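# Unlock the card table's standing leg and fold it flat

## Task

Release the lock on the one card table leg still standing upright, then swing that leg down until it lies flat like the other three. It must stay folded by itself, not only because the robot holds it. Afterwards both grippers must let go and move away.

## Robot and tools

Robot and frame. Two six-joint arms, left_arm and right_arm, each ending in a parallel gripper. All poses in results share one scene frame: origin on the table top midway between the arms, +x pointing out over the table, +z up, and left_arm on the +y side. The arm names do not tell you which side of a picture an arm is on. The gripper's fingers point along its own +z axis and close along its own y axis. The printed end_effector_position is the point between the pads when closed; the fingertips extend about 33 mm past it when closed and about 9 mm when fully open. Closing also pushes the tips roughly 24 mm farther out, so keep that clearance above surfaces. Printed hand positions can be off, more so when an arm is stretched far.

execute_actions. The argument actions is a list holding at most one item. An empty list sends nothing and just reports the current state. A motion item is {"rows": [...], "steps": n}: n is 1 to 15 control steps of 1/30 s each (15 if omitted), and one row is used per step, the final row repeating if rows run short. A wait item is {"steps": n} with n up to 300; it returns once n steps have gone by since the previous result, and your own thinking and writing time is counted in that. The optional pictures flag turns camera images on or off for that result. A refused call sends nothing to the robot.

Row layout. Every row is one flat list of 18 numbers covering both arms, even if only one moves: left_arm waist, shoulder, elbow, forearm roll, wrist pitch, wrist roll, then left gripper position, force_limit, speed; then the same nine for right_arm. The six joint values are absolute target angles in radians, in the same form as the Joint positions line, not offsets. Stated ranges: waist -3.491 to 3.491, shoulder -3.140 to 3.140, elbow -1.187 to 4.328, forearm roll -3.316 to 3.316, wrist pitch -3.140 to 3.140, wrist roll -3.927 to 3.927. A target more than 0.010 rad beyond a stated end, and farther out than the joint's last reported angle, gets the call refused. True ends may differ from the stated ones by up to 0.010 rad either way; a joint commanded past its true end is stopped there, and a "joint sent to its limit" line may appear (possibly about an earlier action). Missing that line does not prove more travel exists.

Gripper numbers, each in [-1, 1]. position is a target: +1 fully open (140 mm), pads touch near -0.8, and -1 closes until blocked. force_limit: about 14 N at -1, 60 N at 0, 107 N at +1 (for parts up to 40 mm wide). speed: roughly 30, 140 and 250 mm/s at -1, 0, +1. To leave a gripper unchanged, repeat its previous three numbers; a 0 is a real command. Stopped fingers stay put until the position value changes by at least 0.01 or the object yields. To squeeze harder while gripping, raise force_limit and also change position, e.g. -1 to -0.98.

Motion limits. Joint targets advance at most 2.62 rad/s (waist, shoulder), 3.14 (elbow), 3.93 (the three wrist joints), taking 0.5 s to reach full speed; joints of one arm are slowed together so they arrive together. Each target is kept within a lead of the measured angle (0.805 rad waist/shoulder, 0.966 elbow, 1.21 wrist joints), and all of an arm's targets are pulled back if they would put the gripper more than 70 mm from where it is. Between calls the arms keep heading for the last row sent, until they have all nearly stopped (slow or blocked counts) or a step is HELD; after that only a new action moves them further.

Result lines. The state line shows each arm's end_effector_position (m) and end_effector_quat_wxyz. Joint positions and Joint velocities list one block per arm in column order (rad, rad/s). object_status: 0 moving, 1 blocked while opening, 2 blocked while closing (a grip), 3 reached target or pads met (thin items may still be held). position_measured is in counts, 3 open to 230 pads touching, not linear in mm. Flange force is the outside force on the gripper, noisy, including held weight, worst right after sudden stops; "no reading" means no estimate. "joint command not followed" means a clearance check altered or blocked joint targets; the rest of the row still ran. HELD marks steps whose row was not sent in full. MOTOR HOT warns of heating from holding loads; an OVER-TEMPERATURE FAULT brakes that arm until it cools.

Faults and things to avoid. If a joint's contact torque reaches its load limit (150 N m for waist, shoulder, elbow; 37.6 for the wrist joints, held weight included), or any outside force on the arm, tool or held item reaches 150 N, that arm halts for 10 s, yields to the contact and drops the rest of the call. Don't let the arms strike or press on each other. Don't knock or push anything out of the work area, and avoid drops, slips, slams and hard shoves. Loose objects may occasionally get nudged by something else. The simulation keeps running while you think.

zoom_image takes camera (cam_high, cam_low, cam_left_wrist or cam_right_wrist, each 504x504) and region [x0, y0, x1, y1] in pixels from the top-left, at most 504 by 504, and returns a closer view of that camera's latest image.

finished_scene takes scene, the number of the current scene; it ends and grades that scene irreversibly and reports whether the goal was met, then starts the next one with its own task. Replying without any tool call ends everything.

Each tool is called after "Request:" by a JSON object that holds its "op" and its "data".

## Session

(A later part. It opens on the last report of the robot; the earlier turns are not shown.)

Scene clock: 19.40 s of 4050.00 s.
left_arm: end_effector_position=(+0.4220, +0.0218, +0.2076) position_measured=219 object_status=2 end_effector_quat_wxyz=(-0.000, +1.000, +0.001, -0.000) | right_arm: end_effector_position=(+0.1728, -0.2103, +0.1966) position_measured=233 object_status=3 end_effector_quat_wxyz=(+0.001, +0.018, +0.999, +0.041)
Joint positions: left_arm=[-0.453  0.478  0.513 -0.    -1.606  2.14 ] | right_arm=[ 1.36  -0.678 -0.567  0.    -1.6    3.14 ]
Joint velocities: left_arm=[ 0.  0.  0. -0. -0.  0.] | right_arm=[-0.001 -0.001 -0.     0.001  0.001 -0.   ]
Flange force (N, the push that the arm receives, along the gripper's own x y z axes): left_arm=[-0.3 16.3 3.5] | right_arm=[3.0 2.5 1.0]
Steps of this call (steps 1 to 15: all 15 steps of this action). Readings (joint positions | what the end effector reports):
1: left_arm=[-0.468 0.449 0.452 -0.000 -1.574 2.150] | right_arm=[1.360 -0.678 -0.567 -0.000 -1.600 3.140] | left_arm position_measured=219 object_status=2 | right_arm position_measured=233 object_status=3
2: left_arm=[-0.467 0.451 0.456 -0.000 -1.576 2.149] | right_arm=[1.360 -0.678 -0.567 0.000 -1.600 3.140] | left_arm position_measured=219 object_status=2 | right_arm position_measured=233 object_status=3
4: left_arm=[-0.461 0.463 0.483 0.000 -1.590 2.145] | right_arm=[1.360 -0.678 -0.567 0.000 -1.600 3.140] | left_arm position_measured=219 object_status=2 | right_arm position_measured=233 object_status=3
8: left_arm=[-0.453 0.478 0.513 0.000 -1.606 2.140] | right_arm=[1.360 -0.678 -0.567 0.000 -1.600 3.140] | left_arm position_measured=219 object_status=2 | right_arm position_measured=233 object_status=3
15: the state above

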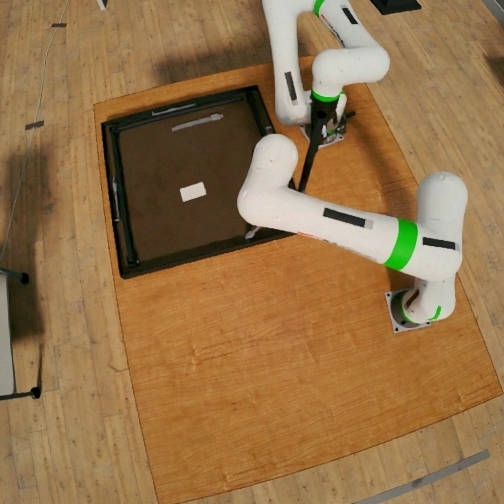

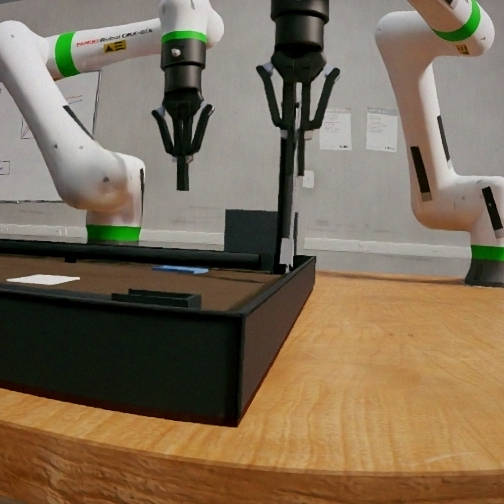

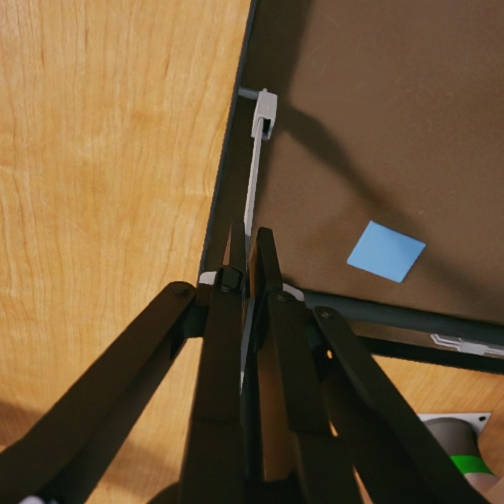

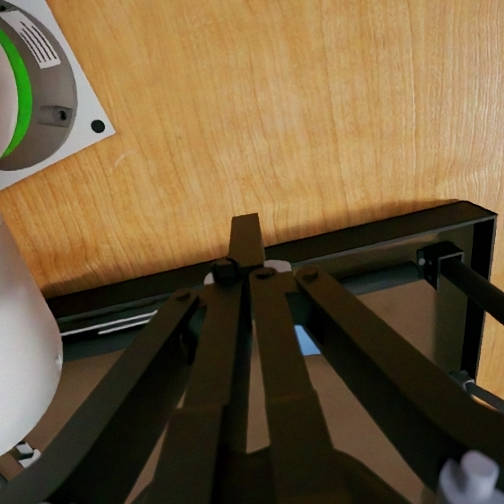

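Request:
{"op": "execute_actions", "data": {"actions": [{"rows":[[-0.453,0.478,0.513,0,-1.606,2.14,0,-0.5,0,1.12,-0.5,-0.425,0,-1.5,1.57,1,0,0]]}], "pictures": false}}

Request:
{"op": "execute_actions", "data": {"actions": [{"rows":[[-0.42,0.55,0.83,0,-1.85,2.14,0,-0.5,0,1.12,-0.5,-0.425,0,-1.5,1.57,1,0,0]]}], "pictures": false}}

Request:
{"op": "execute_actions", "data": {"actions": [{"rows":[[0.5,0.4,0.83,0,-1.85,2.14,0,-0.5,0,1.12,-0.5,-0.425,0,-1.1,1.57,1,0,0]]}], "pictures": false}}

Request:
{"op": "execute_actions", "data": {"actions": [{"steps":30}]}}

Scene clock: 26.00 s of 4050.00 s.
left_arm: end_effector_position=(+0.4220, +0.0218, +0.2076) position_measured=129 object_status=0 end_effector_quat_wxyz=(-0.000, +1.000, +0.001, -0.000) | right_arm: end_effector_position=(+0.2103, -0.1814, +0.2152) position_measured=131 object_status=0 end_effector_quat_wxyz=(-0.020, +0.497, +0.866, +0.058)
Joint positions: left_arm=[-0.453  0.478  0.513 -0.    -1.606  2.14 ] | right_arm=[ 1.209 -0.566 -0.477  0.    -1.537  2.286]
Joint velocities: left_arm=[-0.     0.     0.     0.001  0.002  0.001] | right_arm=[-0.432  0.32   0.254 -0.     0.178 -3.25 ]
Flange force (N, the push that the arm receives, along the gripper's own x y z axes): left_arm=[-2.2 -0.4 -2.5] | right_arm=[1.4 4.2 -1.6]
Steps of this call (steps 1 to 15: the robot went on to your last target; steps 16 to 90: nothing new was sent; then 3.10 s passed at rest; steps 91 to 105: all 15 steps of this action). Readings (joint positions | what the end effector reports):
91: left_arm=[-0.453 0.478 0.513 -0.000 -1.606 2.140] | right_arm=[1.360 -0.678 -0.567 0.000 -1.600 3.140] | left_arm position_measured=219 object_status=0 | right_arm position_measured=233 object_status=0
92: left_arm=[-0.453 0.478 0.513 -0.000 -1.606 2.140] | right_arm=[1.359 -0.678 -0.566 0.000 -1.600 3.135] | left_arm position_measured=219 object_status=0 | right_arm position_measured=233 object_status=0
94: left_arm=[-0.453 0.478 0.513 -0.000 -1.606 2.140] | right_arm=[1.352 -0.672 -0.562 0.000 -1.597 3.099] | left_arm position_measured=200 object_status=0 | right_arm position_measured=214 object_status=0
98: left_arm=[-0.453 0.478 0.513 -0.000 -1.606 2.140] | right_arm=[1.317 -0.646 -0.542 0.000 -1.582 2.923] | left_arm position_measured=170 object_status=0 | right_arm position_measured=184 object_status=0
105: the state above

Scene clock: 26.50 s of 4050.00 s.
left_arm: end_effector_position=(+0.4446, +0.0320, +0.2967) position_measured=129 object_status=3 end_effector_quat_wxyz=(+0.000, +1.000, +0.018, +0.000) | right_arm: end_effector_position=(+0.2381, -0.1669, +0.2243) position_measured=17 object_status=0 end_effector_quat_wxyz=(-0.044, +0.795, +0.602, +0.058)
Joint positions: left_arm=[-0.42  0.55  0.83  0.   -1.85  2.14] | right_arm=[ 1.12  -0.5   -0.425  0.    -1.5    1.57 ]
Joint velocities: left_arm=[ 0.002  0.007  0.012  0.002 -0.015 -0.   ] | right_arm=[-0.     0.001  0.    -0.001 -0.    -0.003]
Flange force (N, the push that the arm receives, along the gripper's own x y z axes): left_arm=[1.5 0.5 -12.2] | right_arm=[0.4 -2.9 1.4]
Steps of this call (steps 1 to 15: all 15 steps of this action). Readings (joint positions | what the end effector reports):
1: left_arm=[-0.453 0.478 0.513 -0.000 -1.606 2.140] | right_arm=[1.195 -0.555 -0.469 0.000 -1.531 2.179] | left_arm position_measured=129 object_status=0 | right_arm position_measured=123 object_status=0
2: left_arm=[-0.453 0.479 0.517 -0.000 -1.609 2.140] | right_arm=[1.182 -0.546 -0.462 0.000 -1.526 2.081] | left_arm position_measured=129 object_status=0 | right_arm position_measured=115 object_status=0
4: left_arm=[-0.450 0.485 0.546 -0.000 -1.631 2.140] | right_arm=[1.160 -0.530 -0.449 0.000 -1.517 1.910] | left_arm position_measured=129 object_status=3 | right_arm position_measured=100 object_status=0
8: left_arm=[-0.435 0.517 0.683 0.000 -1.737 2.140] | right_arm=[1.131 -0.508 -0.431 0.000 -1.504 1.672] | left_arm position_measured=129 object_status=3 | right_arm position_measured=70 object_status=0
15: the state above

Scene clock: 27.00 s of 4050.00 s.
left_arm: end_effector_position=(+0.5387, +0.1798, +0.3260) position_measured=129 object_status=3 end_effector_quat_wxyz=(+0.009, +0.988, +0.156, +0.022) | right_arm: end_effector_position=(+0.2740, -0.0395, +0.2718) position_measured=3 object_status=3 end_effector_quat_wxyz=(-0.162, +0.768, +0.581, +0.214)
Joint positions: left_arm=[-0.143  0.503  0.83  -0.    -1.85   2.14 ] | right_arm=[ 1.12  -0.5   -0.425  0.    -1.103  1.57 ]
Joint velocities: left_arm=[ 0.67  -0.108  0.     0.001  0.    -0.   ] | right_arm=[ 0.002 -0.001  0.     0.001  0.15  -0.   ]
Flange force (N, the push that the arm receives, along the gripper's own x y z axes): left_arm=[-2.6 0.2 -0.5] | right_arm=[2.5 -5.6 1.5]
Steps of this call (steps 1 to 15: all 15 steps of this action). Readings (joint positions | what the end effector reports):
1: left_arm=[-0.420 0.550 0.830 0.000 -1.850 2.140] | right_arm=[1.120 -0.500 -0.425 0.000 -1.500 1.570] | left_arm position_measured=129 object_status=3 | right_arm position_measured=9 object_status=0
2: left_arm=[-0.417 0.550 0.830 0.000 -1.850 2.140] | right_arm=[1.120 -0.500 -0.425 0.000 -1.495 1.570] | left_arm position_measured=129 object_status=3 | right_arm position_measured=4 object_status=0
4: left_arm=[-0.393 0.545 0.830 0.000 -1.850 2.140] | right_arm=[1.120 -0.500 -0.425 0.000 -1.459 1.570] | left_arm position_measured=129 object_status=3 | right_arm position_measured=3 object_status=0
8: left_arm=[-0.301 0.529 0.830 -0.000 -1.850 2.140] | right_arm=[1.120 -0.500 -0.425 0.000 -1.304 1.570] | left_arm position_measured=129 object_status=3 | right_arm position_measured=3 object_status=3
15: the state above

Scene clock: 28.00 s of 4050.00 s.
left_arm: end_effector_position=(+0.5787, +0.5699, +0.3893) position_measured=129 object_status=3 end_effector_quat_wxyz=(+0.007, +0.886, +0.458, +0.075) | right_arm: end_effector_position=(+0.2743, -0.0386, +0.2723) position_measured=3 object_status=3 end_effector_quat_wxyz=(-0.163, +0.768, +0.581, +0.215)
Joint positions: left_arm=[ 0.499  0.4    0.83  -0.    -1.85   2.14 ] | right_arm=[ 1.12  -0.5   -0.425  0.    -1.1    1.57 ]
Joint velocities: left_arm=[ 0.06  -0.009  0.001 -0.     0.    -0.   ] | right_arm=[-0.     0.001  0.    -0.001  0.     0.   ]
Flange force (N, the push that the arm receives, along the gripper's own x y z axes): left_arm=[12.6 -9.1 -8.8] | right_arm=[1.4 -6.1 0.8]
Steps of this call (steps 1 to 30: the robot went on to your last target). Readings (joint positions | what the end effector reports):
1: left_arm=[-0.120 0.500 0.830 -0.000 -1.850 2.140] | right_arm=[1.120 -0.500 -0.425 0.000 -1.101 1.570] | left_arm position_measured=129 object_status=3 | right_arm position_measured=3 object_status=3
2: left_arm=[-0.098 0.496 0.830 -0.000 -1.850 2.140] | right_arm=[1.120 -0.500 -0.425 0.000 -1.100 1.570] | left_arm position_measured=129 object_status=3 | right_arm position_measured=3 object_status=3
4: left_arm=[-0.052 0.489 0.830 -0.000 -1.850 2.140] | right_arm=[1.120 -0.500 -0.425 0.000 -1.100 1.570] | left_arm position_measured=129 object_status=3 | right_arm position_measured=3 object_status=3
8: left_arm=[0.039 0.474 0.830 -0.000 -1.850 2.140] | right_arm=[1.120 -0.500 -0.425 0.000 -1.100 1.570] | left_arm position_measured=129 object_status=3 | right_arm position_measured=3 object_status=3
30: the state above

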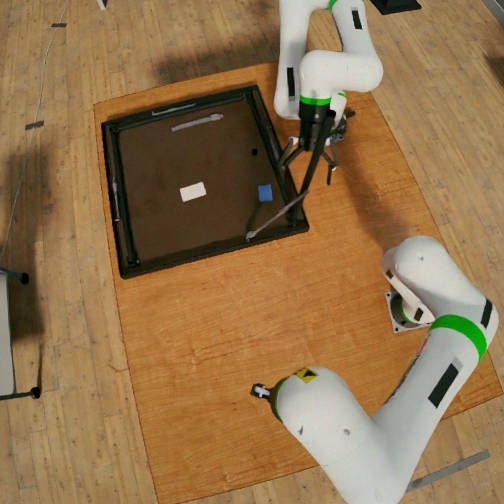

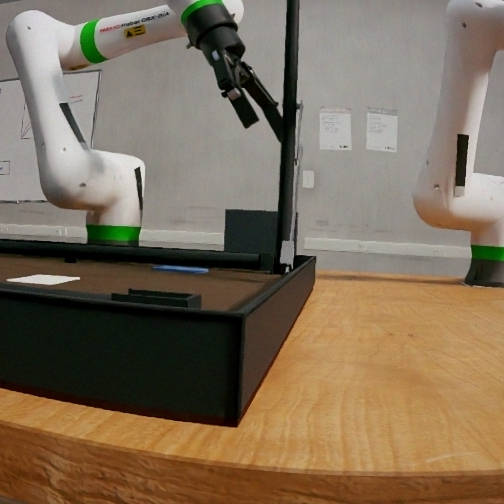

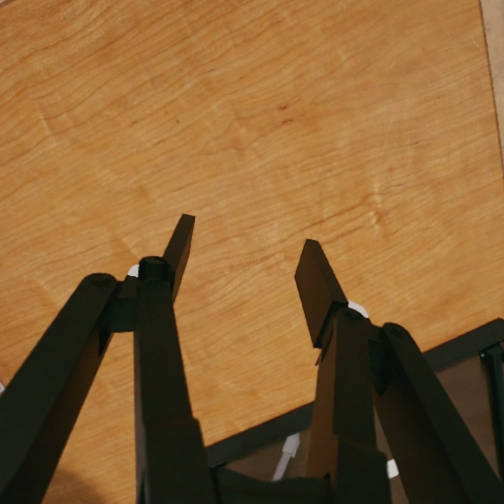

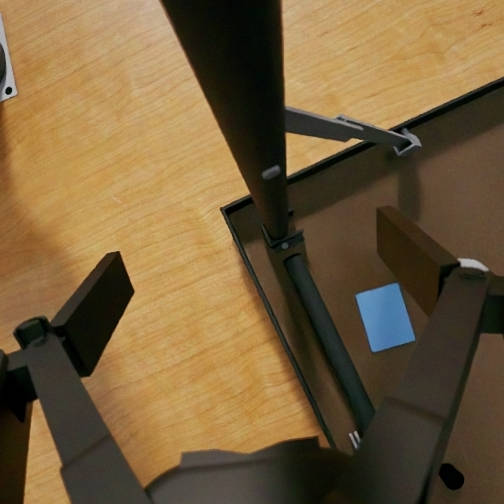

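Request:
{"op": "execute_actions", "data": {"actions": [{"rows":[[-0.47,0.43,0.66,0,-1.8,2.165,0,-0.5,0,1.36,-0.678,-0.567,0,-1.5,3.14,-1,0,0]]}], "pictures": false}}

Request:
{"op": "execute_actions", "data": {"actions": [{"steps":40}], "pictures": false}}

Request:
{"op": "execute_actions", "data": {"actions": [{"rows":[[-0.478,0.42,0.385,0,-1.536,2.165,-0.3,-0.5,0,1.33,-0.678,-0.567,0,-0.87,3.14,-1,0,0]]}], "pictures": false}}

Request:
{"op": "execute_actions", "data": {"actions": [{"rows":[[-0.478,0.42,0.385,0,-1.536,2.165,-1,-0.5,0,1.33,-0.678,-0.567,0,-0.87,3.14,-1,0,0]]}], "pictures": false}}

Request:
{"op": "execute_actions", "data": {"actions": [{"rows":[[-0.449,0.478,0.513,0,-1.606,2.14,-1,-0.5,0,1.25,-0.64,-0.535,0,-0.87,3.14,-1,0,0]]}]}}

Scene clock: 31.83 s of 4050.00 s.
left_arm: end_effector_position=(+0.5818, +0.3973, +0.3612) position_measured=129 object_status=3 end_effector_quat_wxyz=(+0.012, +0.941, +0.334, +0.051) | right_arm: end_effector_position=(+0.2113, -0.1066, +0.2302) position_measured=105 object_status=0 end_effector_quat_wxyz=(-0.056, +0.449, +0.876, +0.165)
Joint positions: left_arm=[ 0.219  0.409  0.777 -0.    -1.835  2.148] | right_arm=[ 1.248 -0.595 -0.501  0.    -1.314  2.34 ]
Joint velocities: left_arm=[-0.68   0.021 -0.117 -0.     0.034  0.017] | right_arm=[ 0.354 -0.261 -0.208  0.001 -0.587  2.518]
Flange force (N, the push that the arm receives, along the gripper's own x y z axes): left_arm=[3.1 12.2 -7.1] | right_arm=[4.7 -3.3 1.8]
Steps of this call (steps 1 to 15: the robot went on to your last target; steps 16 to 90: nothing new was sent; then 0.33 s passed at rest; steps 91 to 105: all 15 steps of this action). Readings (joint positions | what the end effector reports):
91: left_arm=[0.500 0.400 0.830 -0.000 -1.850 2.140] | right_arm=[1.120 -0.500 -0.425 0.000 -1.100 1.570] | left_arm position_measured=129 object_status=3 | right_arm position_measured=3 object_status=0
92: left_arm=[0.497 0.400 0.829 -0.000 -1.850 2.140] | right_arm=[1.121 -0.501 -0.426 0.000 -1.101 1.575] | left_arm position_measured=129 object_status=3 | right_arm position_measured=6 object_status=0
94: left_arm=[0.473 0.401 0.824 -0.000 -1.849 2.140] | right_arm=[1.128 -0.506 -0.430 0.000 -1.113 1.611] | left_arm position_measured=129 object_status=3 | right_arm position_measured=22 object_status=0
98: left_arm=[0.380 0.404 0.805 -0.000 -1.843 2.143] | right_arm=[1.163 -0.532 -0.450 0.000 -1.171 1.787] | left_arm position_measured=129 object_status=3 | right_arm position_measured=52 object_status=0
105: the state above

Scene clock: 33.17 s of 4050.00 s.
left_arm: end_effector_position=(+0.3908, +0.0298, +0.2992) position_measured=129 object_status=3 end_effector_quat_wxyz=(+0.000, +1.000, +0.005, +0.000) | right_arm: end_effector_position=(+0.1740, -0.1750, +0.2013) position_measured=233 object_status=3 end_effector_quat_wxyz=(+0.002, +0.018, +0.996, +0.091)
Joint positions: left_arm=[-0.47   0.43   0.66   0.    -1.8    2.165] | right_arm=[ 1.36  -0.678 -0.567  0.    -1.5    3.14 ]
Joint velocities: left_arm=[-0. -0. -0. -0. -0. -0.] | right_arm=[-0.    -0.     0.     0.002  0.     0.001]
Flange force (N, the push that the arm receives, along the gripper's own x y z axes): left_arm=[-2.5 -0.4 -3.5] | right_arm=[4.1 1.6 0.0]
Steps of this call (steps 1 to 40: the robot went on to your last target). Readings (joint positions | what the end effector reports):
1: left_arm=[0.196 0.410 0.773 -0.000 -1.833 2.148] | right_arm=[1.260 -0.604 -0.508 0.000 -1.334 2.426] | left_arm position_measured=129 object_status=3 | right_arm position_measured=113 object_status=0
2: left_arm=[0.173 0.411 0.769 -0.000 -1.832 2.149] | right_arm=[1.272 -0.613 -0.515 0.000 -1.354 2.512] | left_arm position_measured=129 object_status=3 | right_arm position_measured=120 object_status=0
4: left_arm=[0.127 0.412 0.761 -0.000 -1.830 2.150] | right_arm=[1.296 -0.631 -0.529 0.000 -1.394 2.684] | left_arm position_measured=129 object_status=3 | right_arm position_measured=135 object_status=0
8: left_arm=[0.034 0.415 0.746 -0.000 -1.825 2.152] | right_arm=[1.336 -0.660 -0.553 0.000 -1.459 2.965] | left_arm position_measured=129 object_status=3 | right_arm position_measured=166 object_status=0
40: the state above

Scene clock: 33.67 s of 4050.00 s.
left_arm: end_effector_position=(+0.3931, +0.0226, +0.1881) position_measured=167 object_status=3 end_effector_quat_wxyz=(-0.000, +1.000, +0.001, +0.000) | right_arm: end_effector_position=(+0.1876, -0.0279, +0.2675) position_measured=233 object_status=3 end_effector_quat_wxyz=(+0.009, +0.028, +0.948, +0.318)
Joint positions: left_arm=[-0.478  0.42   0.385 -0.    -1.536  2.165] | right_arm=[ 1.338 -0.678 -0.567  0.    -1.035  3.14 ]
Joint velocities: left_arm=[-0.002 -0.007 -0.002  0.005  0.011  0.001] | right_arm=[-0.056  0.    -0.    -0.     1.147  0.001]
Flange force (N, the push that the arm receives, along the gripper's own x y z axes): left_arm=[0.8 4.9 0.6] | right_arm=no reading
Steps of this call (steps 1 to 15: all 15 steps of this action). Readings (joint positions | what the end effector reports):
1: left_arm=[-0.470 0.430 0.660 0.000 -1.800 2.165] | right_arm=[1.360 -0.678 -0.567 0.000 -1.500 3.140] | left_arm position_measured=129 object_status=0 | right_arm position_measured=233 object_status=3
2: left_arm=[-0.470 0.430 0.656 0.000 -1.796 2.165] | right_arm=[1.360 -0.678 -0.567 0.000 -1.496 3.140] | left_arm position_measured=132 object_status=0 | right_arm position_measured=233 object_status=3
4: left_arm=[-0.471 0.429 0.627 0.000 -1.768 2.165] | right_arm=[1.358 -0.678 -0.567 0.000 -1.460 3.140] | left_arm position_measured=147 object_status=0 | right_arm position_measured=233 object_status=3
8: left_arm=[-0.475 0.425 0.502 -0.000 -1.648 2.165] | right_arm=[1.351 -0.678 -0.567 0.000 -1.308 3.140] | left_arm position_measured=167 object_status=0 | right_arm position_measured=233 object_status=3
15: the state above

Scene clock: 34.17 s of 4050.00 s.
left_arm: end_effector_position=(+0.3931, +0.0225, +0.1878) position_measured=219 object_status=2 end_effector_quat_wxyz=(+0.000, +1.000, +0.001, -0.000) | right_arm: end_effector_position=(+0.1934, +0.0145, +0.3066) position_measured=233 object_status=3 end_effector_quat_wxyz=(+0.012, +0.031, +0.918, +0.395)
Joint positions: left_arm=[-0.478  0.42   0.385  0.    -1.536  2.165] | right_arm=[ 1.33  -0.678 -0.567  0.    -0.87   3.14 ]
Joint velocities: left_arm=[ 0.002  0.    -0.     0.001 -0.002  0.   ] | right_arm=[-0.002 -0.001 -0.    -0.002  0.    -0.001]
Flange force (N, the push that the arm receives, along the gripper's own x y z axes): left_arm=[0.7 19.3 -6.4] | right_arm=no reading
Steps of this call (steps 1 to 15: all 15 steps of this action). Readings (joint positions | what the end effector reports):
1: left_arm=[-0.478 0.420 0.385 0.000 -1.536 2.165] | right_arm=[1.336 -0.678 -0.567 0.000 -0.996 3.140] | left_arm position_measured=167 object_status=0 | right_arm position_measured=233 object_status=3
2: left_arm=[-0.478 0.420 0.385 0.000 -1.536 2.165] | right_arm=[1.334 -0.678 -0.567 0.000 -0.959 3.140] | left_arm position_measured=170 object_status=0 | right_arm position_measured=233 object_status=3
4: left_arm=[-0.478 0.420 0.385 0.000 -1.536 2.165] | right_arm=[1.332 -0.678 -0.567 0.000 -0.901 3.140] | left_arm position_measured=186 object_status=0 | right_arm position_measured=233 object_status=3
8: left_arm=[-0.478 0.420 0.385 0.000 -1.535 2.165] | right_arm=[1.330 -0.678 -0.567 0.000 -0.870 3.140] | left_arm position_measured=216 object_status=0 | right_arm position_measured=233 object_status=3
15: the state above

Scene clock: 34.67 s of 4050.00 s.
left_arm: end_effector_position=(+0.4238, +0.0237, +0.2074) position_measured=219 object_status=2 end_effector_quat_wxyz=(-0.000, +1.000, +0.003, -0.000) | right_arm: end_effector_position=(+0.2280, +0.0116, +0.3120) position_measured=233 object_status=3 end_effector_quat_wxyz=(+0.028, +0.067, +0.917, +0.391)
Joint positions: left_arm=[-0.449  0.478  0.513 -0.    -1.606  2.14 ] | right_arm=[ 1.25  -0.64  -0.535  0.    -0.87   3.14 ]
Joint velocities: left_arm=[ 0.001  0.     0.001  0.002 -0.001  0.   ] | right_arm=[ 0.002  0.     0.     0.     0.    -0.   ]
Flange force (N, the push that the arm receives, along the gripper's own x y z axes): left_arm=[5.8 16.5 15.0] | right_arm=no reading
Steps of this call (steps 1 to 15: all 15 steps of this action). Readings (joint positions | what the end effector reports):
1: left_arm=[-0.478 0.420 0.385 0.000 -1.536 2.165] | right_arm=[1.330 -0.678 -0.567 0.000 -0.870 3.140] | left_arm position_measured=219 object_status=2 | right_arm position_measured=233 object_status=3
2: left_arm=[-0.477 0.422 0.389 0.000 -1.539 2.165] | right_arm=[1.327 -0.677 -0.566 0.000 -0.870 3.140] | left_arm position_measured=219 object_status=2 | right_arm position_measured=233 object_status=3
4: left_arm=[-0.471 0.435 0.418 -0.000 -1.555 2.159] | right_arm=[1.303 -0.665 -0.556 0.000 -0.870 3.140] | left_arm position_measured=219 object_status=2 | right_arm position_measured=233 object_status=3
8: left_arm=[-0.451 0.474 0.503 0.000 -1.600 2.142] | right_arm=[1.251 -0.641 -0.536 0.000 -0.870 3.140] | left_arm position_measured=219 object_status=2 | right_arm position_measured=233 object_status=3
15: the state above

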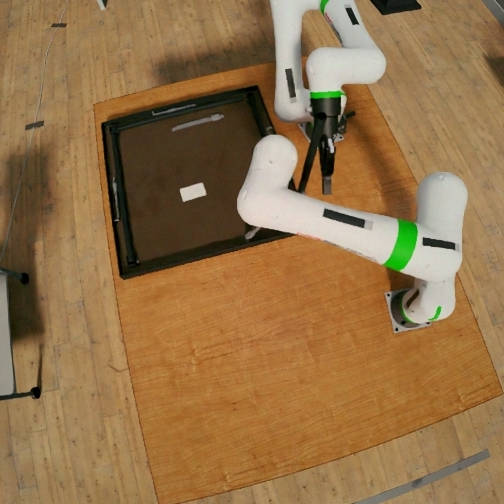

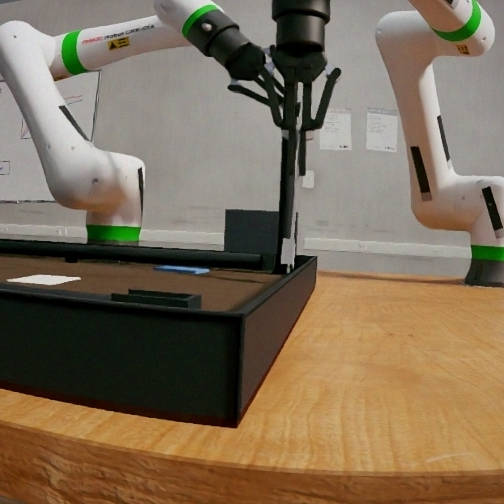

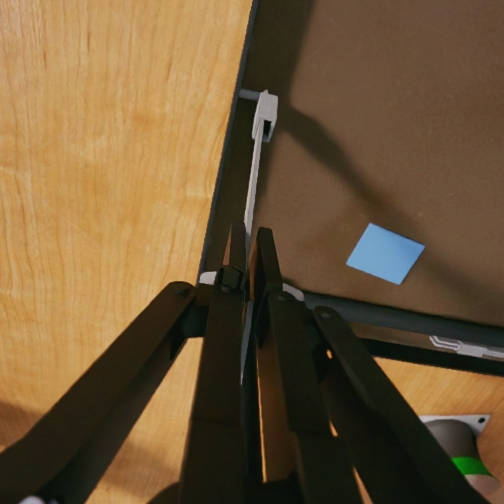

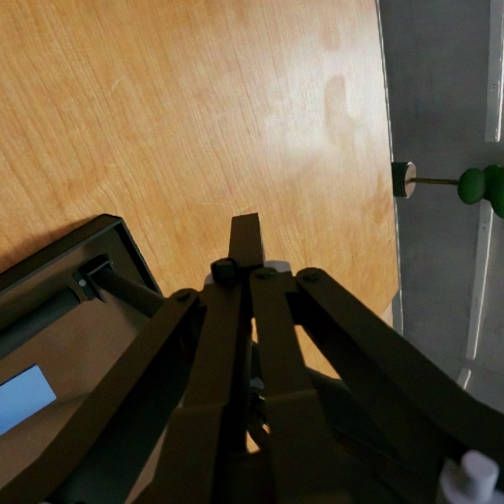

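Request:
{"op": "execute_actions", "data": {"actions": [{"rows":[[-0.449,0.478,0.513,0,-1.606,2.14,-1,-0.5,0,1.19,-0.59,-0.5,0,-0.86,3.14,-1,0,0]]}], "pictures": false}}

Request:
{"op": "execute_actions", "data": {"actions": [{"rows":[[-0.449,0.478,0.513,0,-1.606,2.14,-0.2,-0.5,0,1.18,-0.58,-0.49,0,-0.86,3.14,-1,0,0]]}], "pictures": false}}

Request:
{"op": "execute_actions", "data": {"actions": [{"rows":[[-0.4,0.6,0.9,0,-1.87,2.14,-0.2,-0.5,0,1.17,-0.57,-0.48,0,-0.86,3.14,-1,0,0]]}], "pictures": false}}

Request:
{"op": "execute_actions", "data": {"actions": [{"rows":[[0.3,0.5,0.9,0,-1.87,2.14,-0.2,-0.5,0,1.17,-0.57,-0.48,0,-0.86,3.14,-1,0,0]]}], "pictures": false}}

Request:
{"op": "execute_actions", "data": {"actions": [{"steps":20}]}}

Scene clock: 38.60 s of 4050.00 s.
left_arm: end_effector_position=(+0.4238, +0.0236, +0.2076) position_measured=219 object_status=2 end_effector_quat_wxyz=(-0.000, +1.000, +0.003, -0.000) | right_arm: end_effector_position=(+0.2559, +0.0151, +0.3161) position_measured=233 object_status=3 end_effector_quat_wxyz=(+0.040, +0.095, +0.916, +0.388)
Joint positions: left_arm=[-0.449  0.478  0.513  0.    -1.606  2.14 ] | right_arm=[ 1.19 -0.59 -0.5  -0.   -0.86  3.14]
Joint velocities: left_arm=[ 0.001  0.     0.     0.001 -0.    -0.   ] | right_arm=[-0.001 -0.001  0.     0.001 -0.     0.   ]
Flange force (N, the push that the arm receives, along the gripper's own x y z axes): left_arm=[6.8 11.4 13.6] | right_arm=no reading
Steps of this call (steps 1 to 15: the robot went on to your last target; steps 16 to 90: nothing new was sent; then 0.43 s passed at rest; steps 91 to 105: all 15 steps of this action). Readings (joint positions | what the end effector reports):
91: left_arm=[-0.449 0.478 0.513 -0.000 -1.606 2.140] | right_arm=[1.250 -0.640 -0.535 0.000 -0.870 3.140] | left_arm position_measured=219 object_status=2 | right_arm position_measured=233 object_status=3
92: left_arm=[-0.449 0.478 0.513 -0.000 -1.606 2.140] | right_arm=[1.247 -0.637 -0.533 0.000 -0.870 3.140] | left_arm position_measured=219 object_status=2 | right_arm position_measured=233 object_status=3
94: left_arm=[-0.449 0.478 0.513 -0.000 -1.606 2.140] | right_arm=[1.224 -0.618 -0.520 -0.000 -0.866 3.140] | left_arm position_measured=219 object_status=2 | right_arm position_measured=233 object_status=3
98: left_arm=[-0.449 0.478 0.513 0.000 -1.606 2.140] | right_arm=[1.190 -0.590 -0.500 -0.000 -0.860 3.140] | left_arm position_measured=219 object_status=2 | right_arm position_measured=233 object_status=3
105: the state above

Scene clock: 39.10 s of 4050.00 s.
left_arm: end_effector_position=(+0.4238, +0.0236, +0.2076) position_measured=154 object_status=0 end_effector_quat_wxyz=(-0.000, +1.000, +0.003, -0.000) | right_arm: end_effector_position=(+0.2609, +0.0163, +0.3184) position_measured=233 object_status=3 end_effector_quat_wxyz=(+0.041, +0.099, +0.916, +0.388)
Joint positions: left_arm=[-0.449  0.478  0.513  0.    -1.606  2.14 ] | right_arm=[ 1.18 -0.58 -0.49 -0.   -0.86  3.14]
Joint velocities: left_arm=[ 0.001 -0.     0.    -0.001 -0.     0.   ] | right_arm=[-0.002  0.     0.     0.001  0.    -0.   ]
Flange force (N, the push that the arm receives, along the gripper's own x y z axes): left_arm=[-0.4 2.0 -2.7] | right_arm=no reading
Steps of this call (steps 1 to 15: all 15 steps of this action). Readings (joint positions | what the end effector reports):
1: left_arm=[-0.449 0.478 0.513 0.000 -1.606 2.140] | right_arm=[1.190 -0.590 -0.500 -0.000 -0.860 3.140] | left_arm position_measured=219 object_status=0 | right_arm position_measured=233 object_status=3
2: left_arm=[-0.449 0.478 0.513 0.000 -1.606 2.140] | right_arm=[1.187 -0.587 -0.497 -0.000 -0.860 3.140] | left_arm position_measured=219 object_status=0 | right_arm position_measured=233 object_status=3
4: left_arm=[-0.449 0.478 0.513 0.000 -1.606 2.140] | right_arm=[1.181 -0.581 -0.491 -0.000 -0.860 3.140] | left_arm position_measured=200 object_status=0 | right_arm position_measured=233 object_status=3
8: left_arm=[-0.449 0.478 0.513 0.000 -1.606 2.140] | right_arm=[1.180 -0.580 -0.490 -0.000 -0.860 3.140] | left_arm position_measured=170 object_status=0 | right_arm position_measured=233 object_status=3
15: the state above

Scene clock: 39.60 s of 4050.00 s.
left_arm: end_effector_position=(+0.4656, +0.0342, +0.2930) position_measured=154 object_status=3 end_effector_quat_wxyz=(+0.000, +1.000, +0.028, +0.000) | right_arm: end_effector_position=(+0.2658, +0.0173, +0.3206) position_measured=233 object_status=3 end_effector_quat_wxyz=(+0.043, +0.104, +0.915, +0.387)
Joint positions: left_arm=[-0.401  0.598  0.895 -0.    -1.867  2.14 ] | right_arm=[ 1.17 -0.57 -0.48 -0.   -0.86  3.14]
Joint velocities: left_arm=[ 0.028  0.068  0.213  0.001 -0.144  0.   ] | right_arm=[-0.    -0.     0.    -0.001 -0.     0.   ]
Flange force (N, the push that the arm receives, along the gripper's own x y z axes): left_arm=[9.4 7.7 -16.1] | right_arm=no reading
Steps of this call (steps 1 to 15: all 15 steps of this action). Readings (joint positions | what the end effector reports):
1: left_arm=[-0.449 0.478 0.513 0.000 -1.606 2.140] | right_arm=[1.180 -0.580 -0.490 -0.000 -0.860 3.140] | left_arm position_measured=154 object_status=3 | right_arm position_measured=233 object_status=3
2: left_arm=[-0.449 0.479 0.517 -0.000 -1.609 2.140] | right_arm=[1.177 -0.577 -0.487 -0.000 -0.860 3.140] | left_arm position_measured=154 object_status=3 | right_arm position_measured=233 object_status=3
4: left_arm=[-0.445 0.488 0.546 -0.000 -1.628 2.140] | right_arm=[1.171 -0.571 -0.481 -0.000 -0.860 3.140] | left_arm position_measured=154 object_status=3 | right_arm position_measured=233 object_status=3
8: left_arm=[-0.427 0.533 0.686 -0.000 -1.724 2.140] | right_arm=[1.170 -0.570 -0.480 -0.000 -0.860 3.140] | left_arm position_measured=154 object_status=3 | right_arm position_measured=233 object_status=3
15: the state above

Scene clock: 40.10 s of 4050.00 s.
left_arm: end_effector_position=(+0.5587, +0.1854, +0.3186) position_measured=154 object_status=3 end_effector_quat_wxyz=(+0.008, +0.986, +0.164, +0.018) | right_arm: end_effector_position=(+0.2658, +0.0173, +0.3206) position_measured=233 object_status=3 end_effector_quat_wxyz=(+0.043, +0.104, +0.915, +0.387)
Joint positions: left_arm=[-0.127  0.561  0.899  0.    -1.869  2.14 ] | right_arm=[ 1.17 -0.57 -0.48 -0.   -0.86  3.14]
Joint velocities: left_arm=[ 0.659 -0.094  0.002  0.    -0.001  0.   ] | right_arm=[-0.001  0.     0.     0.    -0.     0.001]
Flange force (N, the push that the arm receives, along the gripper's own x y z axes): left_arm=[0.2 3.4 -1.5] | right_arm=no reading
Steps of this call (steps 1 to 15: all 15 steps of this action). Readings (joint positions | what the end effector reports):
1: left_arm=[-0.400 0.600 0.899 0.000 -1.869 2.140] | right_arm=[1.170 -0.570 -0.480 -0.000 -0.860 3.140] | left_arm position_measured=154 object_status=3 | right_arm position_measured=233 object_status=3
2: left_arm=[-0.397 0.600 0.899 0.000 -1.869 2.140] | right_arm=[1.170 -0.570 -0.480 -0.000 -0.860 3.140] | left_arm position_measured=154 object_status=3 | right_arm position_measured=233 object_status=3
4: left_arm=[-0.373 0.596 0.899 0.000 -1.869 2.140] | right_arm=[1.170 -0.570 -0.480 -0.000 -0.860 3.140] | left_arm position_measured=154 object_status=3 | right_arm position_measured=233 object_status=3
8: left_arm=[-0.282 0.583 0.899 0.000 -1.869 2.140] | right_arm=[1.170 -0.570 -0.480 -0.000 -0.860 3.140] | left_arm position_measured=154 object_status=3 | right_arm position_measured=233 object_status=3
15: the state above

Scene clock: 40.77 s of 4050.00 s.
left_arm: end_effector_position=(+0.6118, +0.4489, +0.3571) position_measured=154 object_status=3 end_effector_quat_wxyz=(+0.010, +0.929, +0.366, +0.049) | right_arm: end_effector_position=(+0.2658, +0.0173, +0.3206) position_measured=233 object_status=3 end_effector_quat_wxyz=(+0.043, +0.104, +0.915, +0.387)
Joint positions: left_arm=[ 0.295  0.501  0.9   -0.    -1.87   2.14 ] | right_arm=[ 1.17 -0.57 -0.48 -0.   -0.86  3.14]
Joint velocities: left_arm=[ 0.193 -0.028  0.    -0.002 -0.     0.   ] | right_arm=[-0.     0.     0.001  0.    -0.001 -0.   ]
Flange force (N, the push that the arm receives, along the gripper's own x y z axes): no reading
Steps of this call (steps 1 to 20: the robot went on to your last target). Readings (joint positions | what the end effector reports):
1: left_arm=[-0.104 0.558 0.899 0.000 -1.869 2.140] | right_arm=[1.170 -0.570 -0.480 -0.000 -0.860 3.140] | left_arm position_measured=154 object_status=3 | right_arm position_measured=233 object_status=3
2: left_arm=[-0.082 0.554 0.899 0.000 -1.869 2.140] | right_arm=[1.170 -0.570 -0.480 -0.000 -0.860 3.140] | left_arm position_measured=154 object_status=3 | right_arm position_measured=233 object_status=3
4: left_arm=[-0.037 0.548 0.899 0.000 -1.869 2.140] | right_arm=[1.170 -0.570 -0.480 -0.000 -0.860 3.140] | left_arm position_measured=154 object_status=3 | right_arm position_measured=233 object_status=3
8: left_arm=[0.052 0.535 0.899 0.000 -1.869 2.140] | right_arm=[1.170 -0.570 -0.480 -0.000 -0.860 3.140] | left_arm position_measured=154 object_status=3 | right_arm position_measured=233 object_status=3
20: the state above

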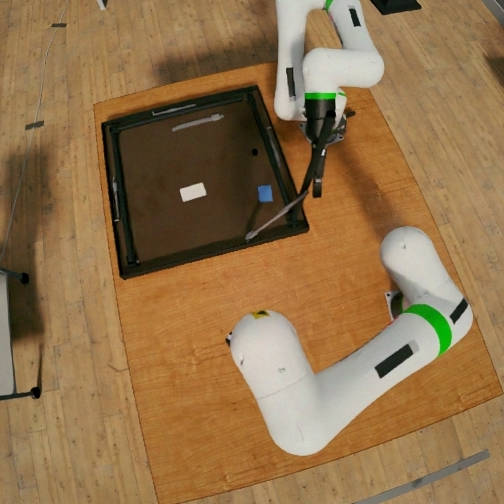

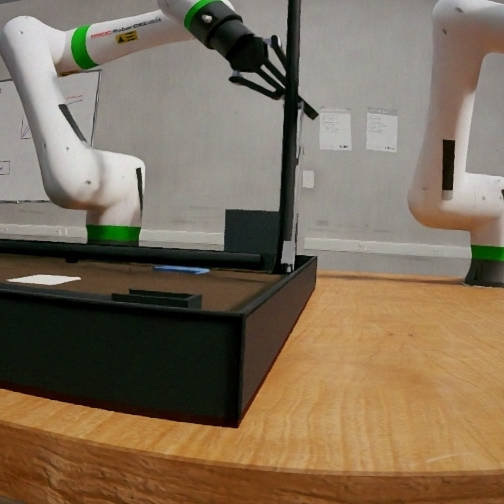

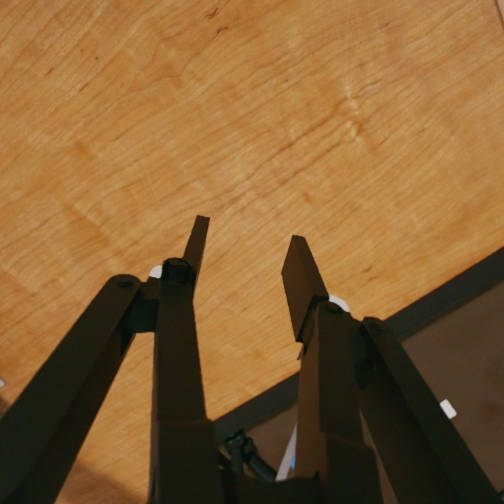

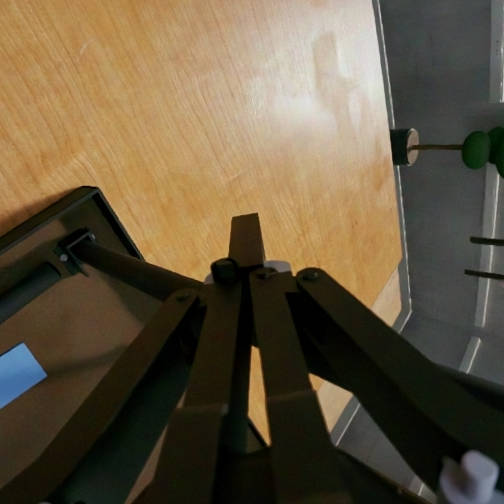

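The knee looks slightly bent, so I'll push the leg and check.

Request:
{"op": "execute_actions", "data": {"actions": [{"rows":[[0.9,0.3,0.7,0,-1.87,2.14,-0.2,-0.5,0,1.11,-0.51,-0.435,0,-0.855,3.14,-1,0,0]]}], "pictures": false}}

Request:
{"op": "execute_actions", "data": {"actions": [{"steps":25}]}}

Scene clock: 42.67 s of 4050.00 s.
left_arm: end_effector_position=(+0.5576, +0.6173, +0.3746) position_measured=154 object_status=3 end_effector_quat_wxyz=(+0.002, +0.866, +0.497, +0.050) | right_arm: end_effector_position=(+0.2962, +0.0211, +0.3243) position_measured=233 object_status=3 end_effector_quat_wxyz=(+0.054, +0.132, +0.913, +0.381)
Joint positions: left_arm=[ 0.586  0.405  0.805  0.    -1.87   2.14 ] | right_arm=[ 1.11  -0.51  -0.435  0.    -0.855  3.14 ]
Joint velocities: left_arm=[ 0.702 -0.235 -0.235 -0.    -0.     0.   ] | right_arm=[ 0.001 -0.001  0.     0.     0.    -0.   ]
Flange force (N, the push that the arm receives, along the gripper's own x y z axes): left_arm=[-2.1 -0.5 -1.9] | right_arm=[8.3 0.9 1.3]
Steps of this call (steps 1 to 30: the robot went on to your last target; steps 31 to 42: nothing new was sent; steps 43 to 57: all 15 steps of this action). Readings (joint positions | what the end effector reports):
43: left_arm=[0.300 0.500 0.900 0.000 -1.870 2.140] | right_arm=[1.170 -0.570 -0.480 -0.000 -0.860 3.140] | left_arm position_measured=154 object_status=3 | right_arm position_measured=233 object_status=3
44: left_arm=[0.303 0.499 0.899 0.000 -1.870 2.140] | right_arm=[1.167 -0.567 -0.477 -0.000 -0.860 3.140] | left_arm position_measured=154 object_status=3 | right_arm position_measured=233 object_status=3
46: left_arm=[0.327 0.491 0.891 0.000 -1.870 2.140] | right_arm=[1.144 -0.544 -0.460 -0.001 -0.859 3.140] | left_arm position_measured=154 object_status=3 | right_arm position_measured=233 object_status=3
50: left_arm=[0.421 0.460 0.860 0.000 -1.870 2.140] | right_arm=[1.110 -0.510 -0.435 0.000 -0.855 3.140] | left_arm position_measured=154 object_status=3 | right_arm position_measured=233 object_status=3
57: the state above

Scene clock: 43.50 s of 4050.00 s.
left_arm: end_effector_position=(+0.4526, +0.7630, +0.3894) position_measured=154 object_status=3 end_effector_quat_wxyz=(-0.005, +0.778, +0.626, +0.050) | right_arm: end_effector_position=(+0.2962, +0.0211, +0.3243) position_measured=233 object_status=3 end_effector_quat_wxyz=(+0.054, +0.132, +0.913, +0.381)
Joint positions: left_arm=[ 0.9   0.3   0.7  -0.   -1.87  2.14] | right_arm=[ 1.11  -0.51  -0.435  0.    -0.855  3.14 ]
Joint velocities: left_arm=[ 0.     0.    -0.001  0.001 -0.    -0.   ] | right_arm=[ 0.002 -0.     0.     0.    -0.    -0.   ]
Flange force (N, the push that the arm receives, along the gripper's own x y z axes): left_arm=[-2.7 1.3 -2.6] | right_arm=[5.5 0.6 1.3]
Steps of this call (steps 1 to 25: the robot went on to your last target). Readings (joint positions | what the end effector reports):
1: left_arm=[0.609 0.397 0.797 0.000 -1.870 2.140] | right_arm=[1.110 -0.510 -0.435 0.000 -0.855 3.140] | left_arm position_measured=154 object_status=3 | right_arm position_measured=233 object_status=3
2: left_arm=[0.633 0.389 0.789 0.000 -1.870 2.140] | right_arm=[1.110 -0.510 -0.435 0.000 -0.855 3.140] | left_arm position_measured=154 object_status=3 | right_arm position_measured=233 object_status=3
4: left_arm=[0.682 0.373 0.773 0.000 -1.870 2.140] | right_arm=[1.110 -0.510 -0.435 0.000 -0.855 3.140] | left_arm position_measured=154 object_status=3 | right_arm position_measured=233 object_status=3
8: left_arm=[0.779 0.340 0.740 0.000 -1.870 2.140] | right_arm=[1.110 -0.510 -0.435 0.000 -0.855 3.140] | left_arm position_measured=154 object_status=3 | right_arm position_measured=233 object_status=3
25: the state above

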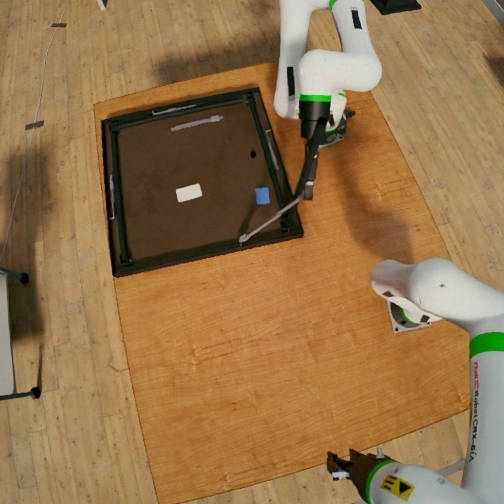

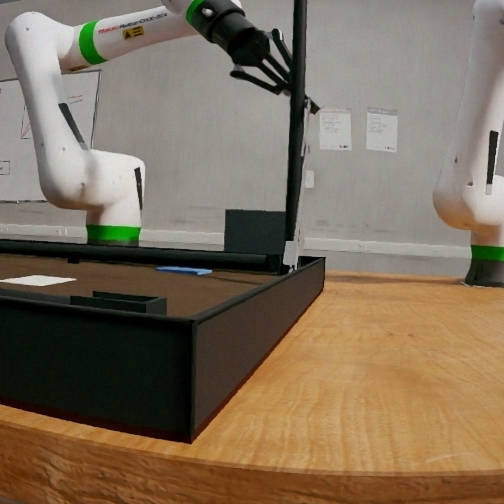

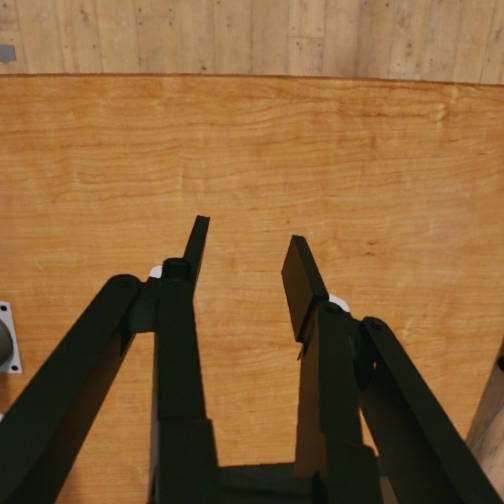

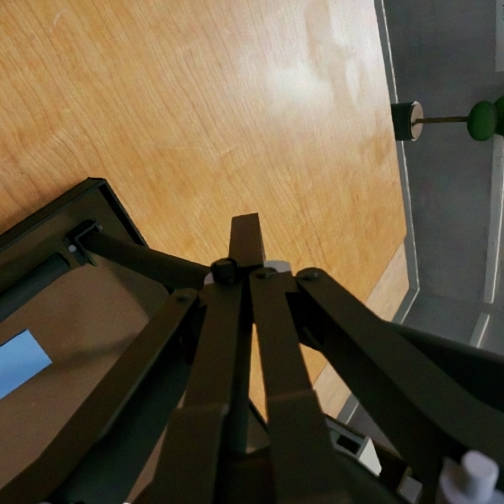

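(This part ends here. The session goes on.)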